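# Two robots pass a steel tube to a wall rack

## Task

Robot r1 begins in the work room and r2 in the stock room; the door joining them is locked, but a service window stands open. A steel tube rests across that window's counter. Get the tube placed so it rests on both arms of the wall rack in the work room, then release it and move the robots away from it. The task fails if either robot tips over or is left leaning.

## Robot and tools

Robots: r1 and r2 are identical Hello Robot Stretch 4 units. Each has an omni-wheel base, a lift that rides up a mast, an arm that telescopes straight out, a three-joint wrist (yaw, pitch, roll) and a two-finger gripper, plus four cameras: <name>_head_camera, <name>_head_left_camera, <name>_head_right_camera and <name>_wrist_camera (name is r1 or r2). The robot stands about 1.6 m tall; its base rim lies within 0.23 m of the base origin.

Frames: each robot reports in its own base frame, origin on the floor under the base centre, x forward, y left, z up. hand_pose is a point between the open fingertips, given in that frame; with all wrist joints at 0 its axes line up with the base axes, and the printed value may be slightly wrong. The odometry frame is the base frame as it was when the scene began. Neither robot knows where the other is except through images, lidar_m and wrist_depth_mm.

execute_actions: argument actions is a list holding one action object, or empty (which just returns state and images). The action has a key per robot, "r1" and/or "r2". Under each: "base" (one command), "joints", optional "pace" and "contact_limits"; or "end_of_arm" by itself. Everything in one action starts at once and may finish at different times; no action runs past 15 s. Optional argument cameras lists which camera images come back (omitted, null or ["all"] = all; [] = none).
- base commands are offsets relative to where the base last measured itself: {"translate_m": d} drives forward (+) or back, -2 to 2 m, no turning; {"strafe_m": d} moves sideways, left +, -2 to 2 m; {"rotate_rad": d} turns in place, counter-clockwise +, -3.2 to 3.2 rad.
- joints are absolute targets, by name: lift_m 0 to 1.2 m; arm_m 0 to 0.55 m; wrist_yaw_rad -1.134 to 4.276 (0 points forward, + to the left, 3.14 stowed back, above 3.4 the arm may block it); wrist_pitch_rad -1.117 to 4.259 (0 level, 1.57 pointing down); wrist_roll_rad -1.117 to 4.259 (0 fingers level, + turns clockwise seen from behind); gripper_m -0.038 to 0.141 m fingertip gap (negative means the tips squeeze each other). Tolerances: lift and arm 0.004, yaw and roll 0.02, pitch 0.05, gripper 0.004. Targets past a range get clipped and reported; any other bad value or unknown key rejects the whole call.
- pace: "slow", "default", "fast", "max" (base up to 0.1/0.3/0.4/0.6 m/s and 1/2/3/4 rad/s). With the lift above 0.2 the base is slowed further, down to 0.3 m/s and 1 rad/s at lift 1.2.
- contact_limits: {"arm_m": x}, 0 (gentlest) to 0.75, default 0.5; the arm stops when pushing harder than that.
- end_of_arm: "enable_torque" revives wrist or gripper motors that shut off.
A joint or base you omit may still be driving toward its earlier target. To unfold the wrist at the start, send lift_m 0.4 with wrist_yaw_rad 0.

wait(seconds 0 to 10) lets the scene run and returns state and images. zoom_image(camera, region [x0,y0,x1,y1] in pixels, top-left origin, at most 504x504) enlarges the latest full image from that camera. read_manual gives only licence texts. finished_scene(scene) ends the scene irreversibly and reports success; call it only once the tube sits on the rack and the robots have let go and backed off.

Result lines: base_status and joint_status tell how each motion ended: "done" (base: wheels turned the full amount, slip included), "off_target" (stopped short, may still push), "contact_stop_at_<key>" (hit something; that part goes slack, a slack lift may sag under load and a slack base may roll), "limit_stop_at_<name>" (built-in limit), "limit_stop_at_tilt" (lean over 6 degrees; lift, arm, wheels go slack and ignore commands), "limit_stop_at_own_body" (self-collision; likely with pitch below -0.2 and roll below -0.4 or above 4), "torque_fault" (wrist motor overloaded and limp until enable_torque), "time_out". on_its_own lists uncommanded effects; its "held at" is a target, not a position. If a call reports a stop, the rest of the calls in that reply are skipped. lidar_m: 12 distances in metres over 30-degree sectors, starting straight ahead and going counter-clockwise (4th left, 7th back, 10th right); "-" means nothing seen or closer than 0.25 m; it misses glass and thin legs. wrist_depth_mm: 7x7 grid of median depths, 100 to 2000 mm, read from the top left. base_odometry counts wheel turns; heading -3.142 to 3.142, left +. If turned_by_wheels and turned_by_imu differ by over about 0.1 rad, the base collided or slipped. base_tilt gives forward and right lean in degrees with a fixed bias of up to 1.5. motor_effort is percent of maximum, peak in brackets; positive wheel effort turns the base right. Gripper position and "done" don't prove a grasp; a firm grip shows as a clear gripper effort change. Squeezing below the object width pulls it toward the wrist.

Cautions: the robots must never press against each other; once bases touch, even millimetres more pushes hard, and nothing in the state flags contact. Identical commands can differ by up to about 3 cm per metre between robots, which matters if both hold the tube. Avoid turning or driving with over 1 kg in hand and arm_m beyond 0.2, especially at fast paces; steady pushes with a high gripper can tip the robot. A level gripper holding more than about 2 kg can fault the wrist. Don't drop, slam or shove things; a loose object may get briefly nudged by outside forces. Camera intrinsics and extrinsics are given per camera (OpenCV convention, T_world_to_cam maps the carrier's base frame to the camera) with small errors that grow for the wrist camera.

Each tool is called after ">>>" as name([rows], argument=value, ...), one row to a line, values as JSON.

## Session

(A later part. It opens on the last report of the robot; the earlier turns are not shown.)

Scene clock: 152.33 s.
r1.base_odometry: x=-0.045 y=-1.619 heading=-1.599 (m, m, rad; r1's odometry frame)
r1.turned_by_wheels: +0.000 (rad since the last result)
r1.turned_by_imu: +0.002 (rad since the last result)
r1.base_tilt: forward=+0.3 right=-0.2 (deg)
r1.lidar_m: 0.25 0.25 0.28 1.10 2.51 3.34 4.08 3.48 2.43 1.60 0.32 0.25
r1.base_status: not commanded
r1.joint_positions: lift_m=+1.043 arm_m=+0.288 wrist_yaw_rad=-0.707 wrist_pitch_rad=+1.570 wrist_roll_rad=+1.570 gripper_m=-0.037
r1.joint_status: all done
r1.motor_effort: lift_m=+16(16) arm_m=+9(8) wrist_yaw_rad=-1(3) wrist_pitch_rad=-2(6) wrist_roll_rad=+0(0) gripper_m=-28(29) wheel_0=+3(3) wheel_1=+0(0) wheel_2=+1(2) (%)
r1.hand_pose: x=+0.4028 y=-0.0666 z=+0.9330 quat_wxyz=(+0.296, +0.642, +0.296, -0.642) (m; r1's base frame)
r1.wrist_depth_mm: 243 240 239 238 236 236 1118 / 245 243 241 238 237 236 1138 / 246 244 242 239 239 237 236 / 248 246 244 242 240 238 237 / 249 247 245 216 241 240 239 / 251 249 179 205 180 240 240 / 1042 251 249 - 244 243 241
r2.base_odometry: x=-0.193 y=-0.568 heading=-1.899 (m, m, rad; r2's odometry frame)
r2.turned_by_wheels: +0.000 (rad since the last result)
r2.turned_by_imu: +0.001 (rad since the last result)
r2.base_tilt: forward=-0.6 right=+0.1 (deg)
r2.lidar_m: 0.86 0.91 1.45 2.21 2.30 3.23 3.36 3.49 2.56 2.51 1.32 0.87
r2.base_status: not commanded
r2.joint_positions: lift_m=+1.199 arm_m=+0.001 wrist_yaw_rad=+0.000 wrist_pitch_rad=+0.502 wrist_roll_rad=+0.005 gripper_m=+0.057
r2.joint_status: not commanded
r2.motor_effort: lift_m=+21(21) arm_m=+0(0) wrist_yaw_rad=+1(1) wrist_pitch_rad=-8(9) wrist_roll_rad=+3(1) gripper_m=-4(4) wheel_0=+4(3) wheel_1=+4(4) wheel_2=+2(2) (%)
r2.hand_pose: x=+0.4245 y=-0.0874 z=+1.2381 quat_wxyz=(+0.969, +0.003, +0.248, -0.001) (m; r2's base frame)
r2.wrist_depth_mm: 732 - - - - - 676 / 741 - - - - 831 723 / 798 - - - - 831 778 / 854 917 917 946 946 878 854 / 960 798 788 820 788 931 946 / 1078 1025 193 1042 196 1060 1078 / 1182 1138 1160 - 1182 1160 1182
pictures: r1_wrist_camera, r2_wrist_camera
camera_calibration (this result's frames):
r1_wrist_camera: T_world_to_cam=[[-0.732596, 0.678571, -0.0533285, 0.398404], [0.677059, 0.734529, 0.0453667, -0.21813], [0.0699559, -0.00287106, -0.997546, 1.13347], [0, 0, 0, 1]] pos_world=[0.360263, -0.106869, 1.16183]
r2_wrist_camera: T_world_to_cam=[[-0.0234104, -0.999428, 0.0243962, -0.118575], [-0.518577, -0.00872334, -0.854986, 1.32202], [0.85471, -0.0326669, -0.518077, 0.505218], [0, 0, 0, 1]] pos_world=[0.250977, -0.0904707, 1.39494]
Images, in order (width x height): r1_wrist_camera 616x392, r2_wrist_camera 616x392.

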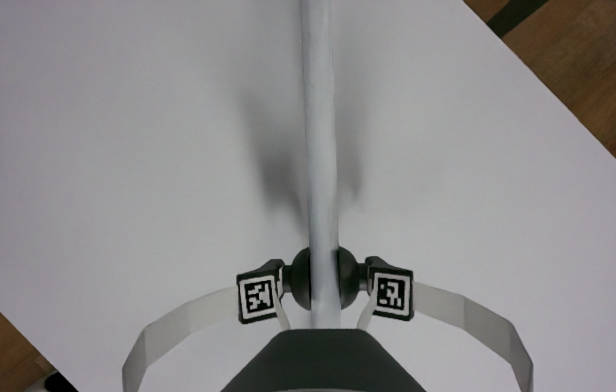

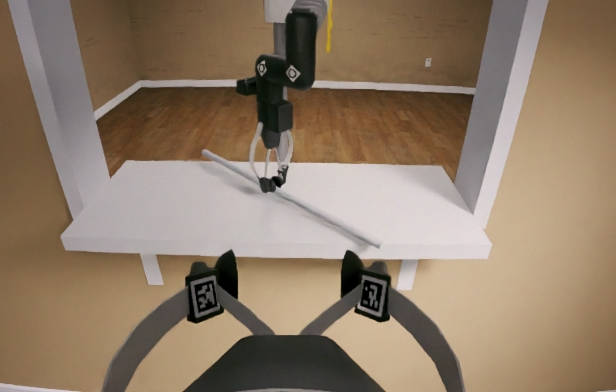

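>>> execute_actions([
  {"r1": {"joints": {"lift_m": 1.08, "wrist_pitch_rad": 0.8, "arm_m": 0.12}, "pace": "default"}},
], cameras=["r1_wrist_camera", "r2_wrist_camera", "r1_head_right_camera"])

Scene clock: 166.33 s.
r1.base_odometry: x=-0.045 y=-1.619 heading=-1.599 (m, m, rad; r1's odometry frame)
r1.turned_by_wheels: +0.000 (rad since the last result)
r1.turned_by_imu: +0.002 (rad since the last result)
r1.base_tilt: forward=+0.2 right=-0.1 (deg)
r1.lidar_m: 0.25 0.25 0.29 1.13 2.53 3.33 4.08 3.45 2.42 1.60 0.32 0.25
r1.base_status: not commanded
r1.joint_positions: lift_m=+1.080 arm_m=+0.122 wrist_yaw_rad=-0.707 wrist_pitch_rad=+0.804 wrist_roll_rad=+1.570 gripper_m=-0.037
r1.joint_status: all done
r1.motor_effort: lift_m=+25(25) arm_m=-9(12) wrist_yaw_rad=-2(2) wrist_pitch_rad=-13(16) wrist_roll_rad=+0(1) gripper_m=-27(27) wheel_0=+4(4) wheel_1=+0(0) wheel_2=+2(2) (%)
r1.hand_pose: x=+0.3878 y=-0.1965 z=+1.0501 quat_wxyz=(+0.515, +0.706, +0.034, -0.485) (m; r1's base frame)
r1.wrist_depth_mm: 332 370 421 368 329 281 976 / - - 477 373 330 277 248 / - - 549 413 336 279 248 / - - - 421 338 282 250 / - - - 216 324 285 252 / - - 179 202 181 267 254 / - - - - 329 289 252
r2.base_odometry: x=-0.193 y=-0.568 heading=-1.899 (m, m, rad; r2's odometry frame)
r2.turned_by_wheels: +0.000 (rad since the last result)
r2.turned_by_imu: +0.002 (rad since the last result)
r2.base_tilt: forward=-0.7 right=+0.2 (deg)
r2.lidar_m: 0.84 0.91 1.44 2.18 2.31 3.24 3.39 3.48 2.56 2.51 1.34 0.88
r2.base_status: not commanded
r2.joint_positions: lift_m=+1.199 arm_m=+0.001 wrist_yaw_rad=+0.000 wrist_pitch_rad=+0.502 wrist_roll_rad=+0.005 gripper_m=+0.057
r2.joint_status: not commanded
r2.motor_effort: lift_m=+21(21) arm_m=+0(0) wrist_yaw_rad=+1(1) wrist_pitch_rad=-8(9) wrist_roll_rad=+0(0) gripper_m=-4(4) wheel_0=+4(3) wheel_1=+4(4) wheel_2=+2(2) (%)
r2.hand_pose: x=+0.4245 y=-0.0874 z=+1.2381 quat_wxyz=(+0.969, +0.003, +0.248, -0.001) (m; r2's base frame)
r2.wrist_depth_mm: 741 - - - - - 676 / 741 - - - - 809 723 / 798 - - - - 831 778 / 854 917 931 891 946 866 866 / 960 809 798 820 809 931 960 / 1060 1025 193 1025 196 1060 1042 / 1160 1138 1182 - 1160 1160 1182
pictures: r1_head_right_camera, r1_wrist_camera, r2_wrist_camera
camera_calibration (this result's frames):
r1_wrist_camera: T_world_to_cam=[[-0.492559, 0.473468, -0.730214, 1.05924], [0.645168, 0.761779, 0.0587427, -0.114256], [0.584075, -0.442177, -0.680688, 0.632452], [0, 0, 0, 1]] pos_world=[0.226054, -0.134823, 1.21069]
r2_wrist_camera: T_world_to_cam=[[-0.0234105, -0.999428, 0.0243961, -0.118575], [-0.518577, -0.00872316, -0.854986, 1.32202], [0.85471, -0.0326669, -0.518077, 0.505218], [0, 0, 0, 1]] pos_world=[0.250977, -0.0904707, 1.39494]
Images, in order (width x height): r1_head_right_camera 420x672, r1_wrist_camera 616x392, r2_wrist_camera 616x392.

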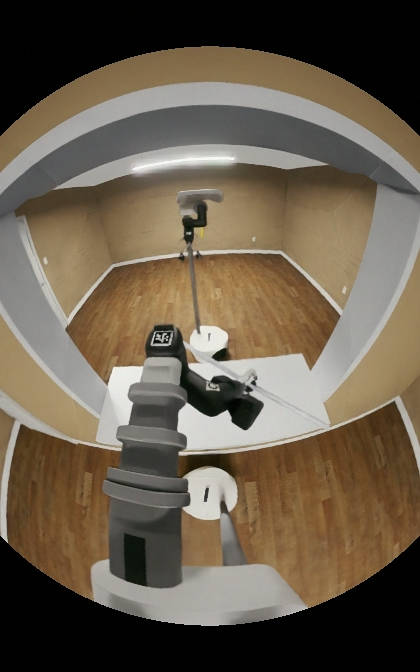

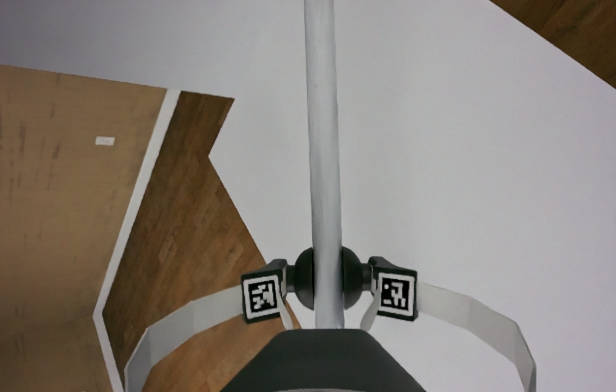

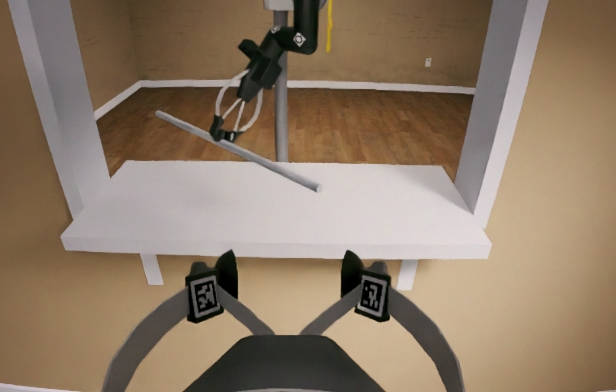

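>>> execute_actions([
  {"r1": {"base": {"translate_m": -0.55}, "joints": {"lift_m": 0.88, "wrist_pitch_rad": -0.03, "arm_m": 0.0}, "pace": "fast"}},
], cameras=["r1_wrist_camera", "r2_wrist_camera", "r1_head_right_camera"])

Scene clock: 211.83 s.
r1.base_odometry: x=-0.030 y=-1.070 heading=-1.599 (m, m, rad; r1's odometry frame)
r1.turned_by_wheels: +0.000 (rad since the last result)
r1.turned_by_imu: +0.003 (rad since the last result)
r1.base_tilt: forward=+0.2 right=-0.3 (deg)
r1.lidar_m: 0.46 0.79 1.20 2.43 2.49 3.32 3.49 3.49 2.44 2.33 0.41 0.41
r1.base_status: done
r1.joint_positions: lift_m=+0.880 arm_m=+0.002 wrist_yaw_rad=-0.707 wrist_pitch_rad=-0.024 wrist_roll_rad=+1.570 gripper_m=-0.037
r1.joint_status: all done
r1.motor_effort: lift_m=+17(23) arm_m=-8(8) wrist_yaw_rad=-1(4) wrist_pitch_rad=-19(20) wrist_roll_rad=-2(1) gripper_m=-26(27) wheel_0=-6(10) wheel_1=-3(3) wheel_2=+2(13) (%)
r1.hand_pose: x=+0.3349 y=-0.2538 z=+1.0654 quat_wxyz=(+0.667, +0.660, -0.253, -0.237) (m; r1's base frame)
r1.wrist_depth_mm: 1708 1756 1661 1537 1576 1499 1430 / 1464 1397 1366 1255 1336 1255 1255 / 1205 1182 1160 1118 1118 1098 1078 / 1060 1042 1025 960 976 946 931 / 931 917 904 216 866 842 831 / 866 960 178 216 180 160 759 / 788 1008 - - 615 691 691
r2.base_odometry: x=-0.193 y=-0.568 heading=-1.899 (m, m, rad; r2's odometry frame)
r2.turned_by_wheels: +0.000 (rad since the last result)
r2.turned_by_imu: +0.002 (rad since the last result)
r2.base_tilt: forward=-0.6 right=+0.1 (deg)
r2.lidar_m: 0.84 0.90 1.44 2.21 2.29 3.25 3.37 3.49 2.57 2.49 1.36 0.89
r2.base_status: not commanded
r2.joint_positions: lift_m=+1.199 arm_m=+0.001 wrist_yaw_rad=+0.000 wrist_pitch_rad=+0.502 wrist_roll_rad=+0.005 gripper_m=+0.057
r2.joint_status: not commanded
r2.motor_effort: lift_m=+21(21) arm_m=+0(0) wrist_yaw_rad=+1(1) wrist_pitch_rad=-8(9) wrist_roll_rad=+0(1) gripper_m=-4(5) wheel_0=+3(4) wheel_1=+4(4) wheel_2=+2(2) (%)
r2.hand_pose: x=+0.4245 y=-0.0874 z=+1.2381 quat_wxyz=(+0.969, +0.003, +0.248, -0.001) (m; r2's base frame)
r2.wrist_depth_mm: 741 - - - - - 668 / 741 - - - - 820 732 / 798 - - - - 831 788 / 842 917 931 946 946 866 866 / 960 798 788 820 788 931 960 / 1060 1025 193 1025 196 1060 1060 / 1182 1160 1160 - 1182 1182 1182
pictures: r1_head_right_camera, r1_wrist_camera, r2_wrist_camera
camera_calibration (this result's frames):
r1_wrist_camera: T_world_to_cam=[[0.0842942, -0.0194491, -0.996251, 1.03664], [0.613409, 0.788921, 0.0364999, 0.00392318], [0.785254, -0.614187, 0.0784317, -0.271302], [0, 0, 0, 1]] pos_world=[0.123252, -0.149563, 1.05389]
r2_wrist_camera: T_world_to_cam=[[-0.0234105, -0.999428, 0.0243961, -0.118575], [-0.518577, -0.00872314, -0.854986, 1.32202], [0.85471, -0.0326669, -0.518077, 0.505218], [0, 0, 0, 1]] pos_world=[0.250977, -0.0904707, 1.39494]
Images, in order (width x height): r1_head_right_camera 420x672, r1_wrist_camera 616x392, r2_wrist_camera 616x392.

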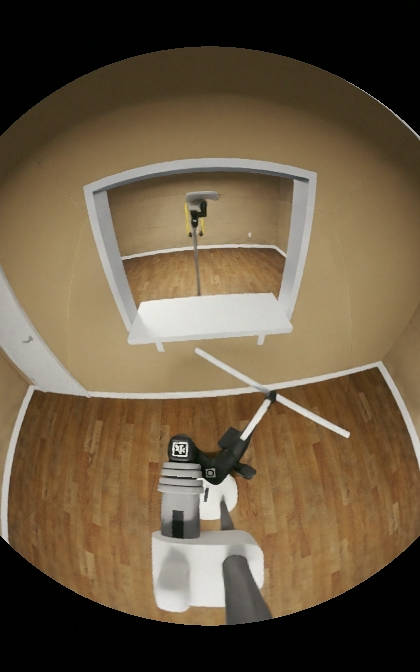

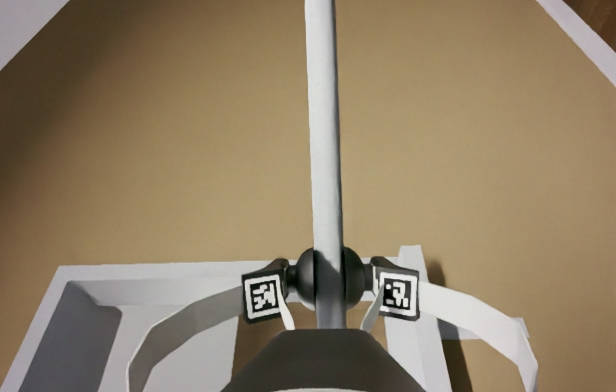

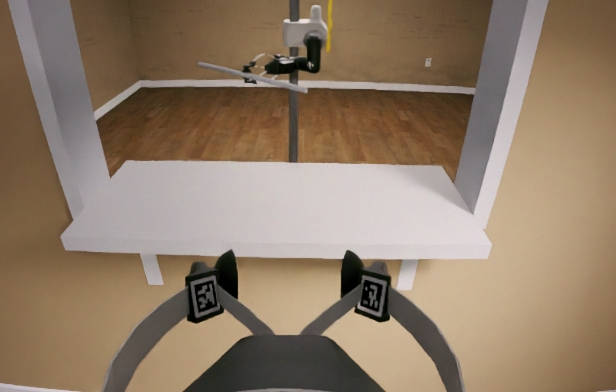

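>>> execute_actions([
  {"r1": {"base": {"rotate_rad": -3.10}, "joints": {"lift_m": 0.22, "wrist_yaw_rad": 0.0}, "pace": "default"}},
], cameras=["r1_wrist_camera", "r1_head_camera", "r1_head_right_camera", "r1_head_left_camera"])

Scene clock: 217.07 s.
r1.base_odometry: x=-0.030 y=-1.070 heading=+1.585 (m, m, rad; r1's odometry frame)
r1.turned_by_wheels: -3.099 (rad since the last result)
r1.turned_by_imu: -3.085 (rad since the last result)
r1.base_tilt: forward=+0.2 right=-0.2 (deg)
r1.lidar_m: 0.44 0.48 2.43 2.32 1.28 0.80 0.75 0.79 1.24 2.42 2.51 0.49
r1.base_status: done
r1.joint_positions: lift_m=+0.220 arm_m=+0.002 wrist_yaw_rad=+0.000 wrist_pitch_rad=-0.024 wrist_roll_rad=+1.570 gripper_m=-0.037
r1.joint_status: all done
r1.motor_effort: lift_m=+17(18) arm_m=-8(8) wrist_yaw_rad=+0(3) wrist_pitch_rad=-17(18) wrist_roll_rad=-1(2) gripper_m=-27(27) wheel_0=+5(12) wheel_1=+3(10) wheel_2=+2(11) (%)
r1.hand_pose: x=+0.4608 y=-0.0875 z=+0.4055 quat_wxyz=(+0.707, +0.707, -0.009, +0.009) (m; r1's base frame)
r1.wrist_depth_mm: - - - - 1983 878 603 / - - - - - 904 621 / - - - - - 917 603 / - - - - - 946 609 / - - - 216 1618 946 621 / - - 179 216 181 159 621 / - - - - 1661 976 640
r2.base_odometry: x=-0.193 y=-0.568 heading=-1.899 (m, m, rad; r2's odometry frame)
r2.turned_by_wheels: +0.000 (rad since the last result)
r2.turned_by_imu: +0.002 (rad since the last result)
r2.base_tilt: forward=-0.5 right=+0.0 (deg)
r2.lidar_m: 0.85 0.88 1.42 2.21 2.32 3.22 3.38 3.48 2.56 2.50 1.36 0.88
r2.base_status: not commanded
r2.joint_positions: lift_m=+1.199 arm_m=+0.001 wrist_yaw_rad=+0.000 wrist_pitch_rad=+0.502 wrist_roll_rad=+0.005 gripper_m=+0.057
r2.joint_status: not commanded
r2.motor_effort: lift_m=+21(22) arm_m=+0(0) wrist_yaw_rad=+1(1) wrist_pitch_rad=-9(8) wrist_roll_rad=+1(0) gripper_m=-4(3) wheel_0=+4(3) wheel_1=+4(4) wheel_2=+2(2) (%)
r2.hand_pose: x=+0.4245 y=-0.0874 z=+1.2381 quat_wxyz=(+0.969, +0.003, +0.248, -0.001) (m; r2's base frame)
r2.wrist_depth_mm: 732 - - - - - 676 / 750 - - - - 831 723 / 788 - - - - 820 788 / 854 904 931 931 946 878 854 / 946 798 778 820 788 931 946 / 1060 1025 193 1042 196 1060 1060 / 1182 1138 1160 - 1138 1182 1182
pictures: r1_head_camera, r1_head_left_camera, r1_head_right_camera, r1_wrist_camera
camera_calibration (this result's frames):
r1_wrist_camera: T_world_to_cam=[[0.0768539, 0.0399654, -0.996241, 0.380439], [-0.0460351, 0.998273, 0.0364955, 0.141707], [0.995979, 0.0430573, 0.0785609, -0.255916], [0, 0, 0, 1]] pos_world=[0.232172, -0.145647, 0.393942]
Images, in order (width x height): r1_head_camera 420x560, r1_head_left_camera 420x672, r1_head_right_camera 420x672, r1_wrist_camera 616x392.

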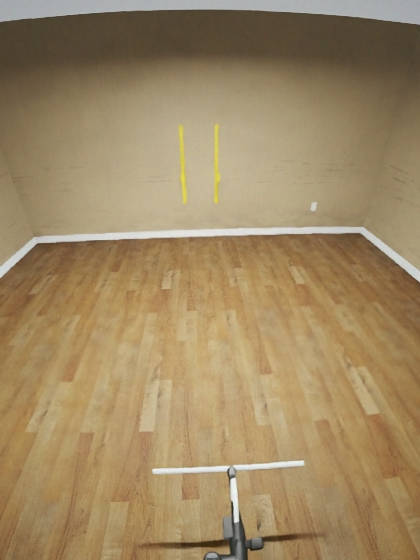

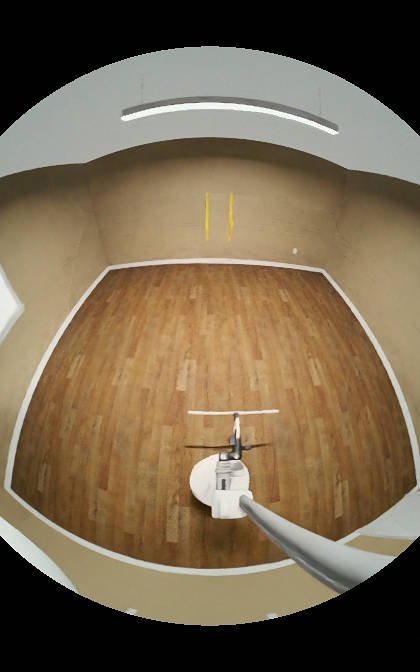

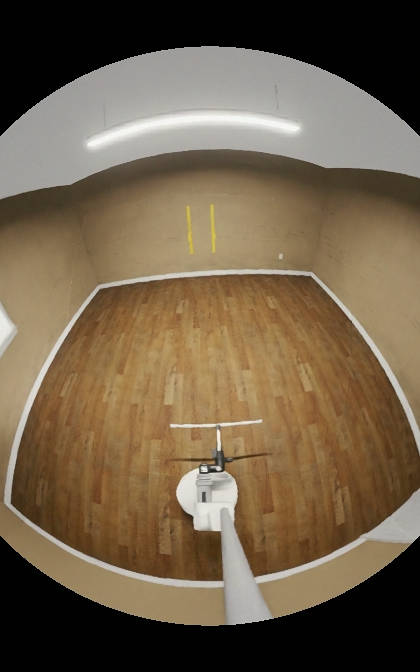

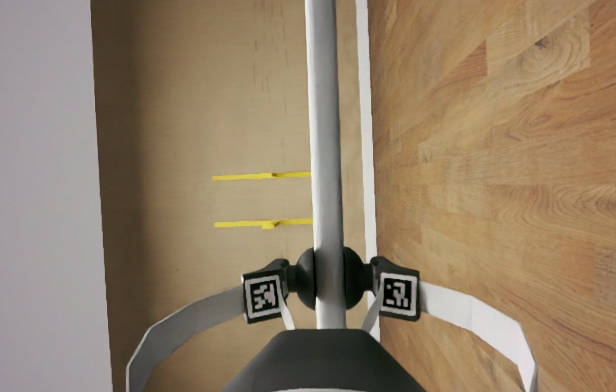

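>>> execute_actions([
  {"r1": {"base": {"translate_m": 2.0}, "joints": {"lift_m": 0.72}, "pace": "max"}},
], cameras=["r1_wrist_camera", "r1_head_camera", "r1_head_right_camera", "r1_head_left_camera"])

Scene clock: 276.73 s.
r1.base_odometry: x=-0.058 y=+0.930 heading=+1.585 (m, m, rad; r1's odometry frame)
r1.turned_by_wheels: +0.000 (rad since the last result)
r1.turned_by_imu: +0.001 (rad since the last result)
r1.base_tilt: forward=+0.2 right=-0.3 (deg)
r1.lidar_m: 0.45 0.45 1.97 2.39 2.46 3.03 2.89 2.99 2.47 2.37 2.07 0.47
r1.base_status: done
r1.joint_positions: lift_m=+0.720 arm_m=+0.001 wrist_yaw_rad=+0.000 wrist_pitch_rad=-0.024 wrist_roll_rad=+1.570 gripper_m=-0.037
r1.joint_status: all done
r1.motor_effort: lift_m=+23(25) arm_m=-8(8) wrist_yaw_rad=-2(0) wrist_pitch_rad=-17(20) wrist_roll_rad=+0(1) gripper_m=-26(27) wheel_0=+3(13) wheel_1=+0(8) wheel_2=+3(17) (%)
r1.hand_pose: x=+0.4608 y=-0.0874 z=+0.9050 quat_wxyz=(+0.707, +0.707, -0.009, +0.009) (m; r1's base frame)
r1.wrist_depth_mm: 1255 1205 1205 1160 1182 1182 1138 / 1229 1205 1182 1182 1160 1138 1138 / 1229 1229 1205 1205 1182 1160 1160 / 1255 1229 1205 1205 1182 1182 1138 / 1255 1229 1229 216 1182 1160 1160 / 1255 1229 178 211 181 159 1160 / 1255 1255 1229 - 1182 1205 1182
r2.base_odometry: x=-0.193 y=-0.568 heading=-1.899 (m, m, rad; r2's odometry frame)
r2.turned_by_wheels: +0.000 (rad since the last result)
r2.turned_by_imu: +0.003 (rad since the last result)
r2.base_tilt: forward=-0.6 right=+0.2 (deg)
r2.lidar_m: 0.85 0.89 1.45 2.21 2.33 3.26 3.34 3.48 2.58 2.51 1.36 0.88
r2.base_status: not commanded
r2.joint_positions: lift_m=+1.199 arm_m=+0.001 wrist_yaw_rad=+0.000 wrist_pitch_rad=+0.502 wrist_roll_rad=+0.005 gripper_m=+0.057
r2.joint_status: not commanded
r2.motor_effort: lift_m=+21(21) arm_m=-1(0) wrist_yaw_rad=+1(0) wrist_pitch_rad=-8(8) wrist_roll_rad=+1(1) gripper_m=-5(5) wheel_0=+4(4) wheel_1=+4(4) wheel_2=+2(2) (%)
r2.hand_pose: x=+0.4245 y=-0.0874 z=+1.2381 quat_wxyz=(+0.969, +0.003, +0.248, -0.001) (m; r2's base frame)
r2.wrist_depth_mm: 732 - - - - - 676 / 750 - - - - 820 723 / 788 - - - - 831 788 / 842 904 931 960 946 878 854 / 946 809 788 820 798 931 960 / 1078 1042 193 1025 196 1078 1060 / 1182 1138 1160 - 1182 1182 1182
pictures: r1_head_camera, r1_head_left_camera, r1_head_right_camera, r1_wrist_camera
camera_calibration (this result's frames):
r1_wrist_camera: T_world_to_cam=[[0.0768923, 0.0399947, -0.996237, 0.878045], [-0.0464181, 0.998255, 0.0364931, 0.123544], [0.995958, 0.0434374, 0.0786147, -0.295167], [0, 0, 0, 1]] pos_world=[0.232194, -0.145625, 0.893437]
Images, in order (width x height): r1_head_camera 420x560, r1_head_left_camera 420x672, r1_head_right_camera 420x672, r1_wrist_camera 616x392.

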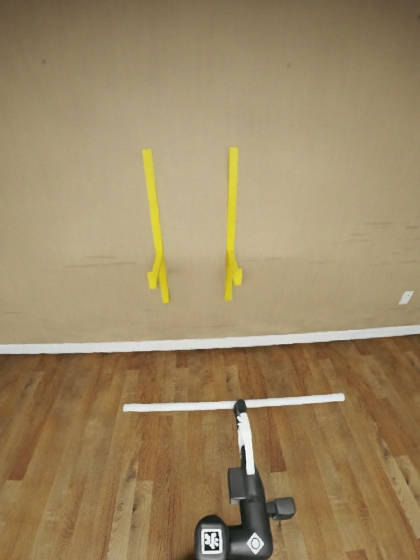

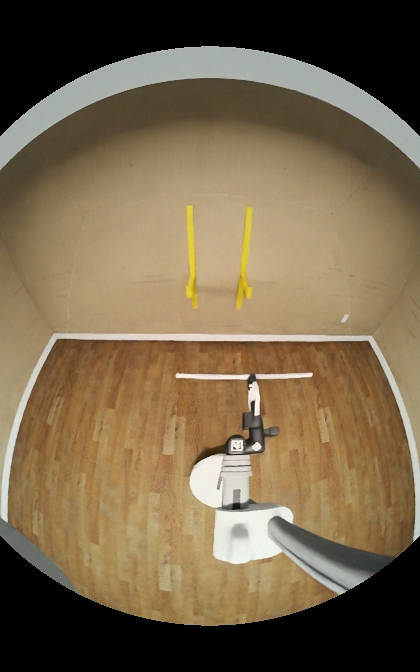

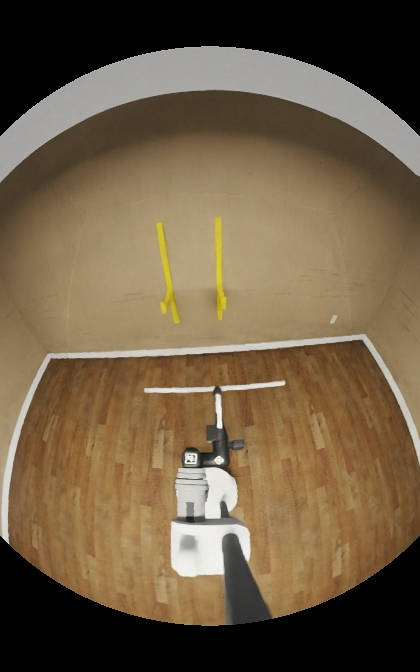

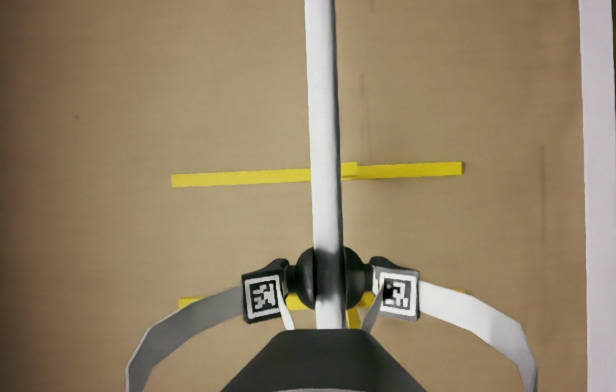

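>>> zoom_image(camera="r1_head_right_camera", region=[120, 200, 320, 420])

>>> zoom_image(camera="r1_wrist_camera", region=[150, 130, 490, 340])

>>> zoom_image(camera="r1_head_camera", region=[100, 130, 360, 430])

Region (120, 200, 320, 420) of r1_head_right_camera's 420x672 image, scaled by 2.291, with more detail than that image has; it fills the left 458 columns of this view, and the rest is white.

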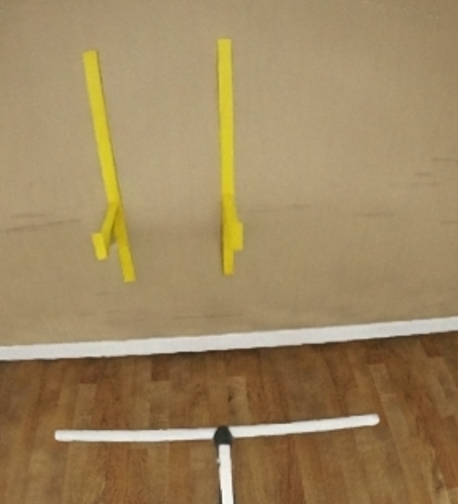

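Region (150, 130, 490, 340) of r1_wrist_camera's 616x392 image, scaled by 1.482; it fills the top 311 rows of this view, and the rest is white.

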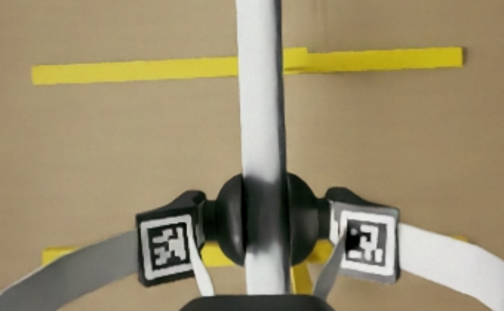

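Region (100, 130, 360, 430) of r1_head_camera's 420x560 image, scaled by 1.680, with more detail than that image has; it fills the left 437 columns of this view, and the rest is white.

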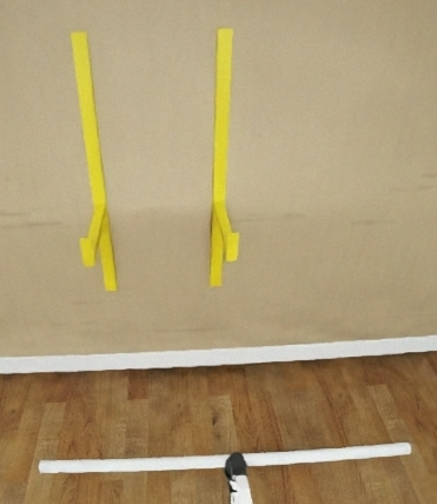

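>>> execute_actions([
  {"r1": {"base": {"strafe_m": 0.128}, "joints": {"lift_m": 0.79, "arm_m": 0.45}, "pace": "fast"}},
], cameras=["r1_wrist_camera", "r1_head_camera", "r1_head_right_camera", "r1_head_left_camera"])

Scene clock: 333.70 s.
r1.base_odometry: x=-0.186 y=+0.928 heading=+1.585 (m, m, rad; r1's odometry frame)
r1.turned_by_wheels: +0.000 (rad since the last result)
r1.turned_by_imu: +0.002 (rad since the last result)
r1.base_tilt: forward=+0.2 right=-0.2 (deg)
r1.lidar_m: 0.89 1.44 1.97 2.27 2.35 3.05 2.92 3.01 2.63 2.49 2.11 0.94
r1.base_status: done
r1.joint_positions: lift_m=+0.790 arm_m=+0.448 wrist_yaw_rad=+0.000 wrist_pitch_rad=-0.024 wrist_roll_rad=+1.570 gripper_m=-0.037
r1.joint_status: all done
r1.motor_effort: lift_m=+24(24) arm_m=+8(10) wrist_yaw_rad=-3(1) wrist_pitch_rad=-17(20) wrist_roll_rad=-2(1) gripper_m=-27(27) wheel_0=-3(17) wheel_1=+0(12) wheel_2=+0(3) (%)
r1.hand_pose: x=+0.9078 y=-0.0874 z=+0.9749 quat_wxyz=(+0.707, +0.707, -0.009, +0.009) (m; r1's base frame)
r1.wrist_depth_mm: 768 750 741 732 723 715 707 / 768 759 741 723 699 715 715 / 768 759 759 741 732 723 715 / 768 759 750 741 732 715 715 / 778 759 759 216 741 723 723 / 778 768 178 216 180 160 715 / 788 768 759 - 535 732 732
r2.base_odometry: x=-0.193 y=-0.568 heading=-1.899 (m, m, rad; r2's odometry frame)
r2.turned_by_wheels: +0.000 (rad since the last result)
r2.turned_by_imu: +0.002 (rad since the last result)
r2.base_tilt: forward=-0.6 right=+0.2 (deg)
r2.lidar_m: 0.85 0.90 1.45 2.20 2.33 3.23 3.37 3.48 2.58 2.51 1.33 0.86
r2.base_status: not commanded
r2.joint_positions: lift_m=+1.199 arm_m=+0.001 wrist_yaw_rad=+0.000 wrist_pitch_rad=+0.502 wrist_roll_rad=+0.005 gripper_m=+0.057
r2.joint_status: not commanded
r2.motor_effort: lift_m=+21(21) arm_m=+0(0) wrist_yaw_rad=+1(1) wrist_pitch_rad=-7(9) wrist_roll_rad=+1(0) gripper_m=-6(4) wheel_0=+4(4) wheel_1=+4(4) wheel_2=+2(2) (%)
r2.hand_pose: x=+0.4245 y=-0.0874 z=+1.2381 quat_wxyz=(+0.969, +0.003, +0.248, -0.001) (m; r2's base frame)
r2.wrist_depth_mm: 732 - - - - - 683 / 741 - - - - 831 723 / 798 - - - - 820 788 / 866 931 931 946 946 878 866 / 946 809 788 820 788 931 960 / 1060 1025 193 1042 196 1042 1060 / 1182 1138 1160 - 1160 1160 1182
pictures: r1_head_camera, r1_head_left_camera, r1_head_right_camera, r1_wrist_camera
camera_calibration (this result's frames):
r1_wrist_camera: T_world_to_cam=[[0.0769576, 0.0400004, -0.996232, 0.913226], [-0.0464791, 0.998253, 0.0364911, 0.141784], [0.99595, 0.0434956, 0.0786823, -0.745939], [0, 0, 0, 1]] pos_world=[0.679228, -0.145621, 0.963303]
Images, in order (width x height): r1_head_camera 420x560, r1_head_left_camera 420x672, r1_head_right_camera 420x672, r1_wrist_camera 616x392.

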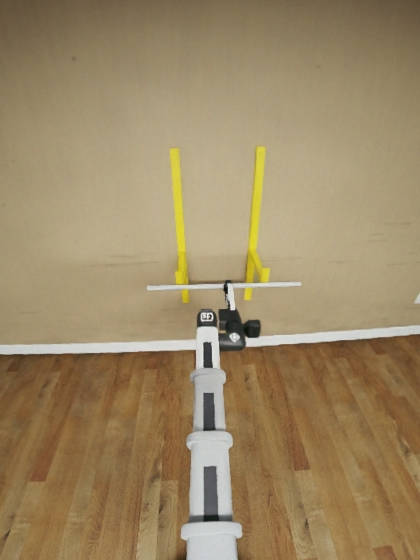

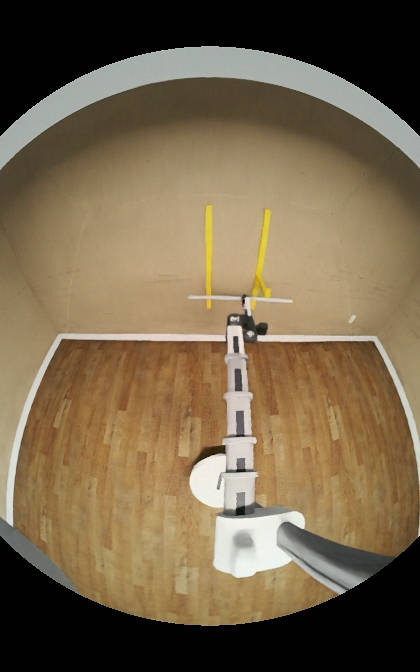

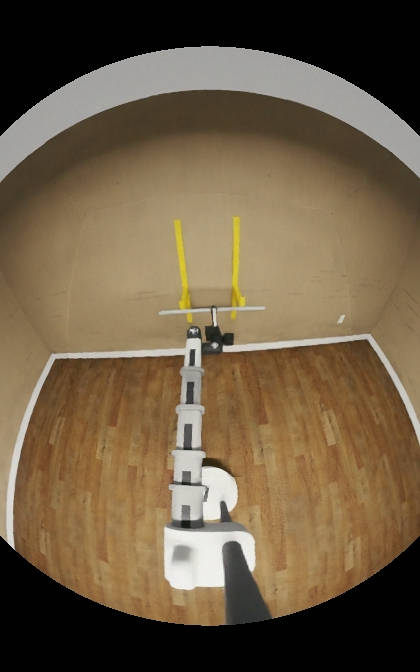

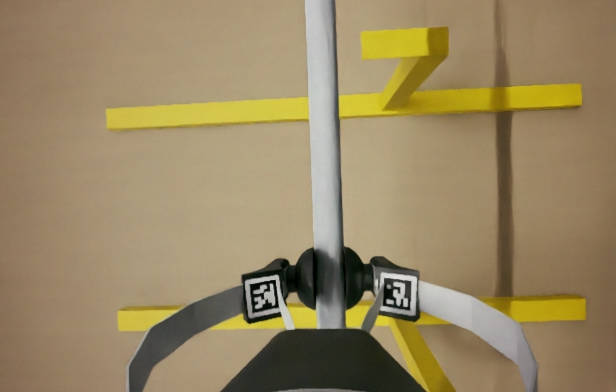

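>>> zoom_image(camera="r1_wrist_camera", region=[280, 0, 530, 140])

>>> zoom_image(camera="r1_head_camera", region=[120, 200, 330, 360])

>>> zoom_image(camera="r1_head_right_camera", region=[130, 250, 290, 370])

Region (280, 0, 530, 140) of r1_wrist_camera's 616x392 image, scaled by 2.016; it fills the top 282 rows of this view, and the rest is white.

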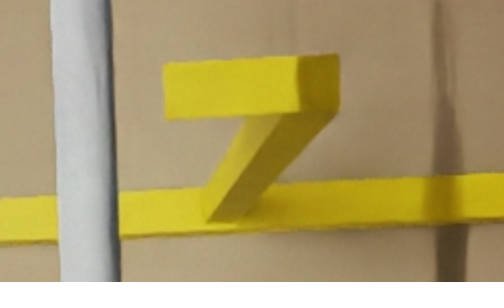

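Region (120, 200, 330, 360) of r1_head_camera's 420x560 image, scaled by 2.400, with more detail than that image has; it fills the top 384 rows of this view, and the rest is white.

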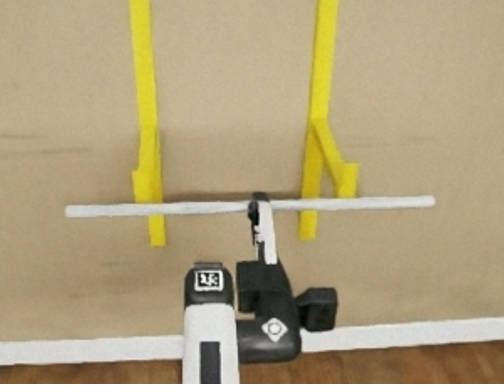

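Region (130, 250, 290, 370) of r1_head_right_camera's 420x672 image, scaled by 3.150, with more detail than that image has; it fills the top 378 rows of this view, and the rest is white.

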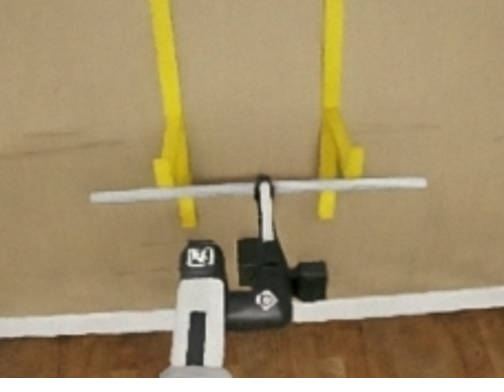

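>>> execute_actions([
  {"r1": {"base": {"translate_m": 0.27}, "joints": {"lift_m": 0.80, "arm_m": 0.53}, "pace": "fast"}},
], cameras=["r1_wrist_camera", "r1_head_camera", "r1_head_right_camera", "r1_head_left_camera"])

Scene clock: 359.63 s.
r1.base_odometry: x=-0.190 y=+1.198 heading=+1.586 (m, m, rad; r1's odometry frame)
r1.turned_by_wheels: +0.001 (rad since the last result)
r1.turned_by_imu: +0.002 (rad since the last result)
r1.base_tilt: forward=+0.2 right=-0.2 (deg)
r1.lidar_m: 0.83 1.18 1.61 2.26 2.34 3.14 3.19 3.28 2.61 2.49 1.70 0.88
r1.base_status: done
r1.joint_positions: lift_m=+0.800 arm_m=+0.529 wrist_yaw_rad=+0.000 wrist_pitch_rad=-0.024 wrist_roll_rad=+1.570 gripper_m=-0.037
r1.joint_status: all done
r1.motor_effort: lift_m=+24(26) arm_m=+8(10) wrist_yaw_rad=-3(1) wrist_pitch_rad=-17(18) wrist_roll_rad=-1(2) gripper_m=-27(27) wheel_0=+6(12) wheel_1=+3(8) wheel_2=+1(15) (%)
r1.hand_pose: x=+0.9878 y=-0.0874 z=+0.9849 quat_wxyz=(+0.707, +0.707, -0.009, +0.009) (m; r1's base frame)
r1.wrist_depth_mm: 402 397 366 357 355 329 347 / 387 399 394 387 384 379 375 / 404 402 397 392 387 382 377 / 410 402 399 392 389 382 379 / 410 404 399 216 389 384 382 / 413 407 179 207 181 159 382 / 415 407 402 - 392 387 384
r2.base_odometry: x=-0.193 y=-0.568 heading=-1.899 (m, m, rad; r2's odometry frame)
r2.turned_by_wheels: +0.000 (rad since the last result)
r2.turned_by_imu: +0.002 (rad since the last result)
r2.base_tilt: forward=-0.7 right=+0.2 (deg)
r2.lidar_m: 0.83 0.87 1.44 2.20 2.33 3.27 3.37 3.49 2.57 2.48 1.36 0.88
r2.base_status: not commanded
r2.joint_positions: lift_m=+1.199 arm_m=+0.001 wrist_yaw_rad=+0.000 wrist_pitch_rad=+0.502 wrist_roll_rad=+0.005 gripper_m=+0.057
r2.joint_status: not commanded
r2.motor_effort: lift_m=+21(21) arm_m=+0(0) wrist_yaw_rad=+0(1) wrist_pitch_rad=-9(7) wrist_roll_rad=-1(1) gripper_m=-6(3) wheel_0=+4(4) wheel_1=+4(4) wheel_2=+2(2) (%)
r2.hand_pose: x=+0.4245 y=-0.0874 z=+1.2381 quat_wxyz=(+0.969, +0.003, +0.248, -0.001) (m; r2's base frame)
r2.wrist_depth_mm: 732 - - - - - 683 / 741 - - - - 809 723 / 798 - - - - 820 788 / 854 917 931 946 946 878 866 / 946 798 788 820 798 946 960 / 1078 1042 193 1008 196 1060 1060 / 1182 1138 1160 - 1160 1160 1182
pictures: r1_head_camera, r1_head_left_camera, r1_head_right_camera, r1_wrist_camera
camera_calibration (this result's frames):
r1_wrist_camera: T_world_to_cam=[[0.076983, 0.0399897, -0.99623, 0.917009], [-0.0463421, 0.998259, 0.0364901, 0.145044], [0.995955, 0.0433583, 0.0787021, -0.826439], [0, 0, 0, 1]] pos_world=[0.759224, -0.145629, 0.973302]
Images, in order (width x height): r1_head_camera 420x560, r1_head_left_camera 420x672, r1_head_right_camera 420x672, r1_wrist_camera 616x392.

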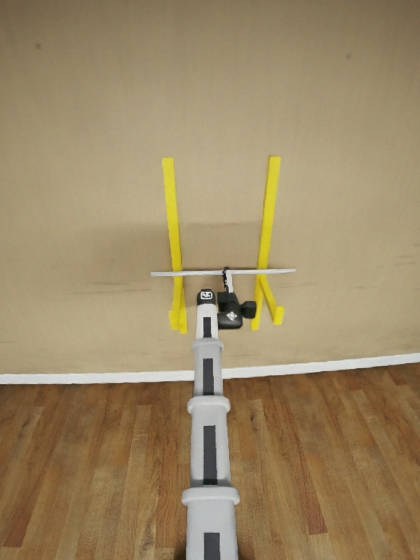

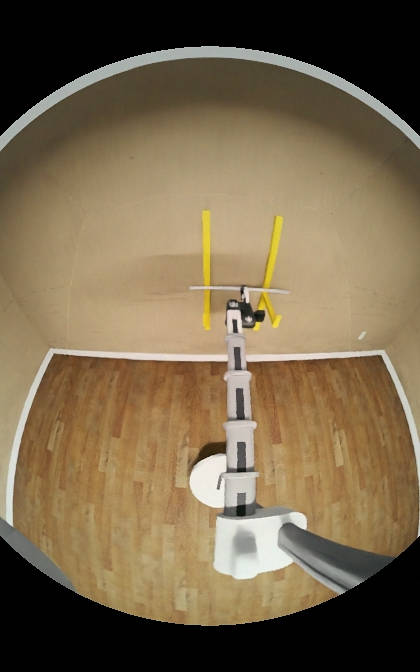

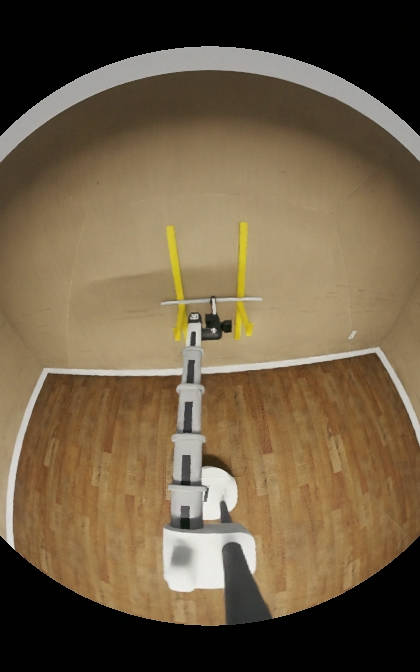

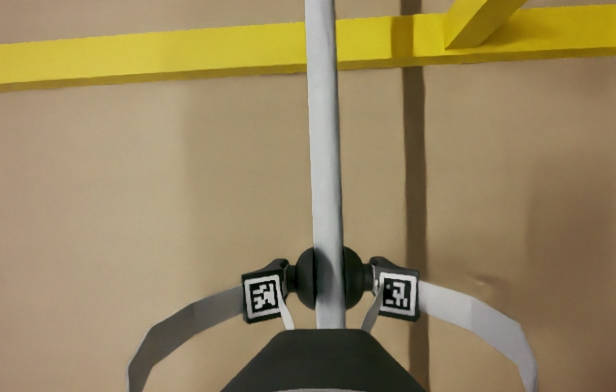

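>>> execute_actions([
  {"r1": {"joints": {"lift_m": 0.700}, "pace": "slow"}},
], cameras=["r1_wrist_camera", "r1_head_camera"])

Scene clock: 365.27 s.
r1.base_odometry: x=-0.190 y=+1.198 heading=+1.586 (m, m, rad; r1's odometry frame)
r1.turned_by_wheels: +0.000 (rad since the last result)
r1.turned_by_imu: +0.002 (rad since the last result)
r1.base_tilt: forward=+0.2 right=-0.2 (deg)
r1.lidar_m: 0.81 1.19 1.58 2.27 2.36 3.13 3.20 3.27 2.61 2.49 1.70 0.88
r1.base_status: not commanded
r1.joint_positions: lift_m=+0.700 arm_m=+0.529 wrist_yaw_rad=+0.000 wrist_pitch_rad=-0.024 wrist_roll_rad=+1.570 gripper_m=-0.037
r1.joint_status: all done
r1.motor_effort: lift_m=+16(24) arm_m=+8(9) wrist_yaw_rad=-2(2) wrist_pitch_rad=-16(17) wrist_roll_rad=+1(1) gripper_m=-26(26) wheel_0=+6(6) wheel_1=+3(2) wheel_2=+1(1) (%)
r1.hand_pose: x=+0.9878 y=-0.0874 z=+0.8855 quat_wxyz=(+0.707, +0.707, -0.009, +0.009) (m; r1's base frame)
r1.wrist_depth_mm: 402 397 366 296 353 351 347 / 387 397 394 387 384 379 375 / 407 399 397 394 387 382 377 / 407 402 397 392 387 384 377 / 410 404 399 216 389 384 382 / 410 407 178 216 181 159 382 / 413 407 404 - 392 389 384
r2.base_odometry: x=-0.193 y=-0.568 heading=-1.899 (m, m, rad; r2's odometry frame)
r2.turned_by_wheels: +0.000 (rad since the last result)
r2.turned_by_imu: +0.002 (rad since the last result)
r2.base_tilt: forward=-0.6 right=+0.2 (deg)
r2.lidar_m: 0.84 0.90 1.44 2.20 2.30 3.26 3.36 3.48 2.56 2.51 1.36 0.88
r2.base_status: not commanded
r2.joint_positions: lift_m=+1.199 arm_m=+0.001 wrist_yaw_rad=+0.000 wrist_pitch_rad=+0.502 wrist_roll_rad=+0.005 gripper_m=+0.057
r2.joint_status: not commanded
r2.motor_effort: lift_m=+21(20) arm_m=+0(0) wrist_yaw_rad=+1(1) wrist_pitch_rad=-6(7) wrist_roll_rad=+0(0) gripper_m=-3(4) wheel_0=+4(4) wheel_1=+4(4) wheel_2=+2(2) (%)
r2.hand_pose: x=+0.4245 y=-0.0874 z=+1.2381 quat_wxyz=(+0.969, +0.003, +0.248, -0.001) (m; r2's base frame)
r2.wrist_depth_mm: 732 - - - - - 676 / 750 - - - - 820 723 / 798 - - - - 831 788 / 854 931 917 931 960 878 878 / 946 798 788 820 788 931 946 / 1060 1042 193 1025 196 1060 1060 / 1182 1138 1182 - 1160 1182 1182
pictures: r1_head_camera, r1_wrist_camera
camera_calibration (this result's frames):
r1_wrist_camera: T_world_to_cam=[[0.0769273, 0.0399898, -0.996234, 0.818108], [-0.0463402, 0.998259, 0.0364928, 0.148665], [0.995959, 0.0433584, 0.0786465, -0.818582], [0, 0, 0, 1]] pos_world=[0.759229, -0.145629, 0.873981]
Images, in order (width x height): r1_head_camera 420x560, r1_wrist_camera 616x392.

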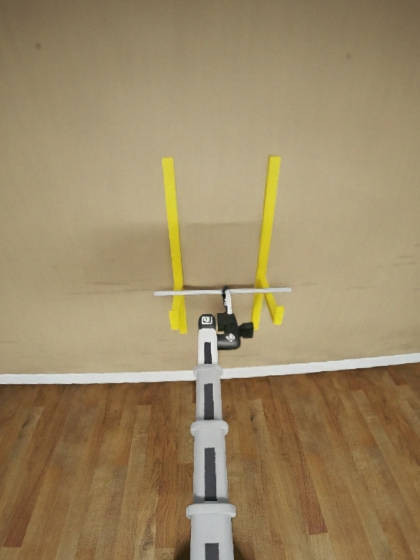

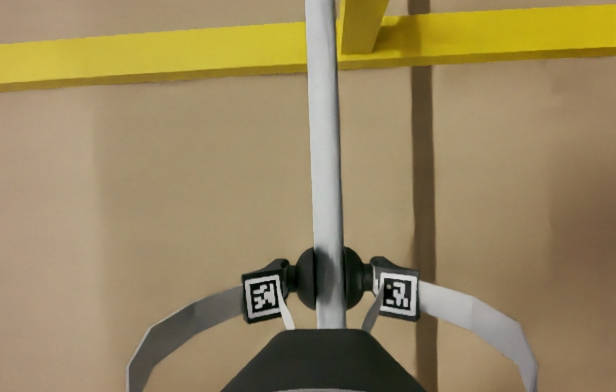

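>>> execute_actions([
  {"r1": {"joints": {"lift_m": 0.689}, "pace": "slow"}},
], cameras=["r1_wrist_camera", "r1_head_camera"])

Scene clock: 370.53 s.
r1.base_odometry: x=-0.190 y=+1.198 heading=+1.586 (m, m, rad; r1's odometry frame)
r1.turned_by_wheels: +0.000 (rad since the last result)
r1.turned_by_imu: +0.002 (rad since the last result)
r1.base_tilt: forward=+0.2 right=-0.1 (deg)
r1.lidar_m: 0.82 1.19 1.57 2.27 2.35 3.11 3.17 3.27 2.61 2.47 1.69 0.86
r1.base_status: not commanded
r1.joint_positions: lift_m=+0.689 arm_m=+0.529 wrist_yaw_rad=+0.000 wrist_pitch_rad=-0.025 wrist_roll_rad=+1.570 gripper_m=-0.037
r1.joint_status: all done
r1.motor_effort: lift_m=+16(16) arm_m=+8(9) wrist_yaw_rad=-2(2) wrist_pitch_rad=-15(19) wrist_roll_rad=-1(2) gripper_m=-27(27) wheel_0=+6(6) wheel_1=+3(3) wheel_2=+1(1) (%)
r1.hand_pose: x=+0.9878 y=-0.0874 z=+0.8748 quat_wxyz=(+0.707, +0.707, -0.009, +0.009) (m; r1's base frame)
r1.wrist_depth_mm: 404 397 366 294 355 351 347 / 387 397 392 362 384 379 375 / 404 402 397 392 387 379 379 / 407 404 397 394 389 384 379 / 407 404 399 216 389 384 379 / 413 407 179 202 181 382 382 / 415 407 404 - 392 389 382
r2.base_odometry: x=-0.193 y=-0.568 heading=-1.899 (m, m, rad; r2's odometry frame)
r2.turned_by_wheels: +0.000 (rad since the last result)
r2.turned_by_imu: +0.001 (rad since the last result)
r2.base_tilt: forward=-0.5 right=+0.1 (deg)
r2.lidar_m: 0.85 0.90 1.45 2.19 2.31 3.24 3.38 3.49 2.58 2.50 1.35 0.87
r2.base_status: not commanded
r2.joint_positions: lift_m=+1.199 arm_m=+0.001 wrist_yaw_rad=+0.000 wrist_pitch_rad=+0.502 wrist_roll_rad=+0.005 gripper_m=+0.057
r2.joint_status: not commanded
r2.motor_effort: lift_m=+21(21) arm_m=+0(0) wrist_yaw_rad=+1(1) wrist_pitch_rad=-9(8) wrist_roll_rad=+1(1) gripper_m=-4(3) wheel_0=+4(3) wheel_1=+4(4) wheel_2=+2(2) (%)
r2.hand_pose: x=+0.4245 y=-0.0874 z=+1.2381 quat_wxyz=(+0.969, +0.003, +0.248, -0.001) (m; r2's base frame)
r2.wrist_depth_mm: 732 - - - - - 683 / 741 - - - - 820 715 / 788 - - - - 831 778 / 854 904 917 931 946 878 866 / 960 798 778 820 788 917 960 / 1078 1025 193 1025 196 1060 1078 / 1182 1160 1160 - 1160 1182 1160
pictures: r1_head_camera, r1_wrist_camera
camera_calibration (this result's frames):
r1_wrist_camera: T_world_to_cam=[[0.0778168, 0.0399896, -0.996165, 0.806504], [-0.0463725, 0.998259, 0.0364512, 0.149123], [0.995889, 0.0433582, 0.0795357, -0.818444], [0, 0, 0, 1]] pos_world=[0.759235, -0.145629, 0.863071]
Images, in order (width x height): r1_head_camera 420x560, r1_wrist_camera 616x392.

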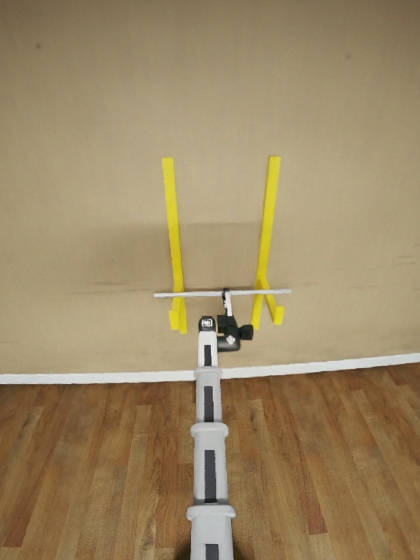

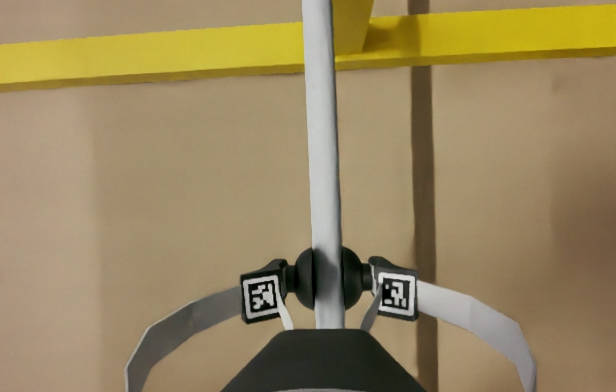

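>>> execute_actions([
  {"r1": {"joints": {"lift_m": 0.685, "gripper_m": 0.07}, "pace": "default"}},
], cameras=["r1_wrist_camera", "r1_head_camera"])

Scene clock: 375.93 s.
r1.base_odometry: x=-0.190 y=+1.198 heading=+1.586 (m, m, rad; r1's odometry frame)
r1.turned_by_wheels: +0.000 (rad since the last result)
r1.turned_by_imu: +0.002 (rad since the last result)
r1.base_tilt: forward=+0.3 right=-0.1 (deg)
r1.lidar_m: 0.80 1.19 1.59 2.26 2.36 3.14 3.21 3.28 2.63 2.49 1.71 0.86
r1.base_status: not commanded
r1.joint_positions: lift_m=+0.685 arm_m=+0.529 wrist_yaw_rad=+0.000 wrist_pitch_rad=-0.028 wrist_roll_rad=+1.570 gripper_m=+0.070
r1.joint_status: all done
r1.motor_effort: lift_m=+15(13) arm_m=+9(9) wrist_yaw_rad=-2(0) wrist_pitch_rad=-8(13) wrist_roll_rad=-1(1) gripper_m=-4(25) wheel_0=+6(6) wheel_1=+3(2) wheel_2=+1(1) (%)
r1.hand_pose: x=+0.9878 y=-0.0875 z=+0.8717 quat_wxyz=(+0.707, +0.707, -0.010, +0.010) (m; r1's base frame)
r1.wrist_depth_mm: 402 397 366 317 353 349 347 / 387 399 394 387 387 379 375 / 407 402 399 389 384 379 375 / 410 404 399 389 387 382 377 / 413 407 399 394 387 384 379 / 415 407 202 231 392 384 379 / 413 410 404 - 392 387 382
r2.base_odometry: x=-0.193 y=-0.568 heading=-1.899 (m, m, rad; r2's odometry frame)
r2.turned_by_wheels: +0.000 (rad since the last result)
r2.turned_by_imu: +0.002 (rad since the last result)
r2.base_tilt: forward=-0.6 right=+0.1 (deg)
r2.lidar_m: 0.86 0.90 1.45 2.20 2.33 3.22 3.38 3.51 2.55 2.51 1.33 0.87
r2.base_status: not commanded
r2.joint_positions: lift_m=+1.199 arm_m=+0.001 wrist_yaw_rad=+0.000 wrist_pitch_rad=+0.502 wrist_roll_rad=+0.005 gripper_m=+0.057
r2.joint_status: not commanded
r2.motor_effort: lift_m=+21(21) arm_m=+0(0) wrist_yaw_rad=+0(1) wrist_pitch_rad=-8(6) wrist_roll_rad=+1(0) gripper_m=-4(1) wheel_0=+4(3) wheel_1=+4(4) wheel_2=+2(2) (%)
r2.hand_pose: x=+0.4245 y=-0.0874 z=+1.2381 quat_wxyz=(+0.969, +0.003, +0.248, -0.001) (m; r2's base frame)
r2.wrist_depth_mm: 732 - - - - - 668 / 741 - - - - 831 723 / 798 - - - - 820 788 / 842 904 931 946 931 878 866 / 931 809 798 820 798 931 960 / 1078 1042 194 1025 196 1042 1060 / 1182 1138 1160 - 1160 1160 1160
pictures: r1_head_camera, r1_wrist_camera
camera_calibration (this result's frames):
r1_wrist_camera: T_world_to_cam=[[0.0804804, 0.0399709, -0.995954, 0.800524], [-0.046229, 0.99827, 0.0363282, 0.149273], [0.995684, 0.0431183, 0.0821889, -0.820278], [0, 0, 0, 1]] pos_world=[0.759212, -0.145644, 0.859281]
Images, in order (width x height): r1_head_camera 420x560, r1_wrist_camera 616x392.

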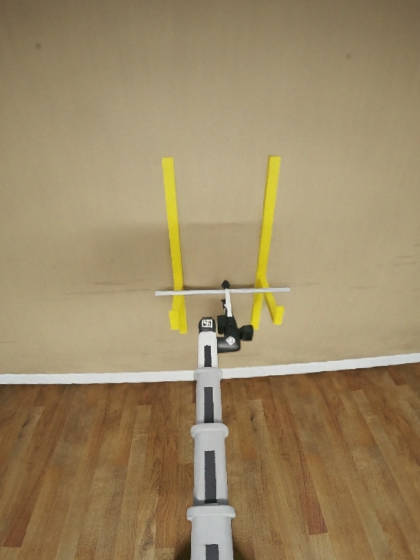

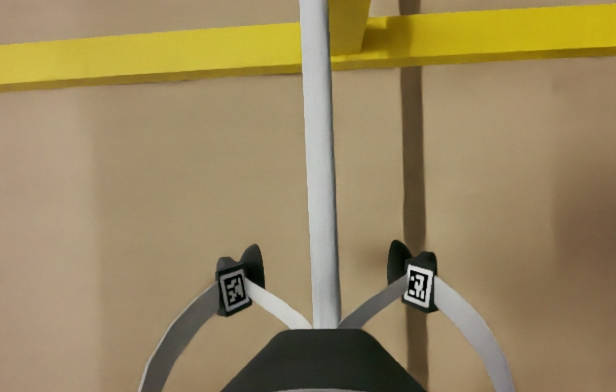

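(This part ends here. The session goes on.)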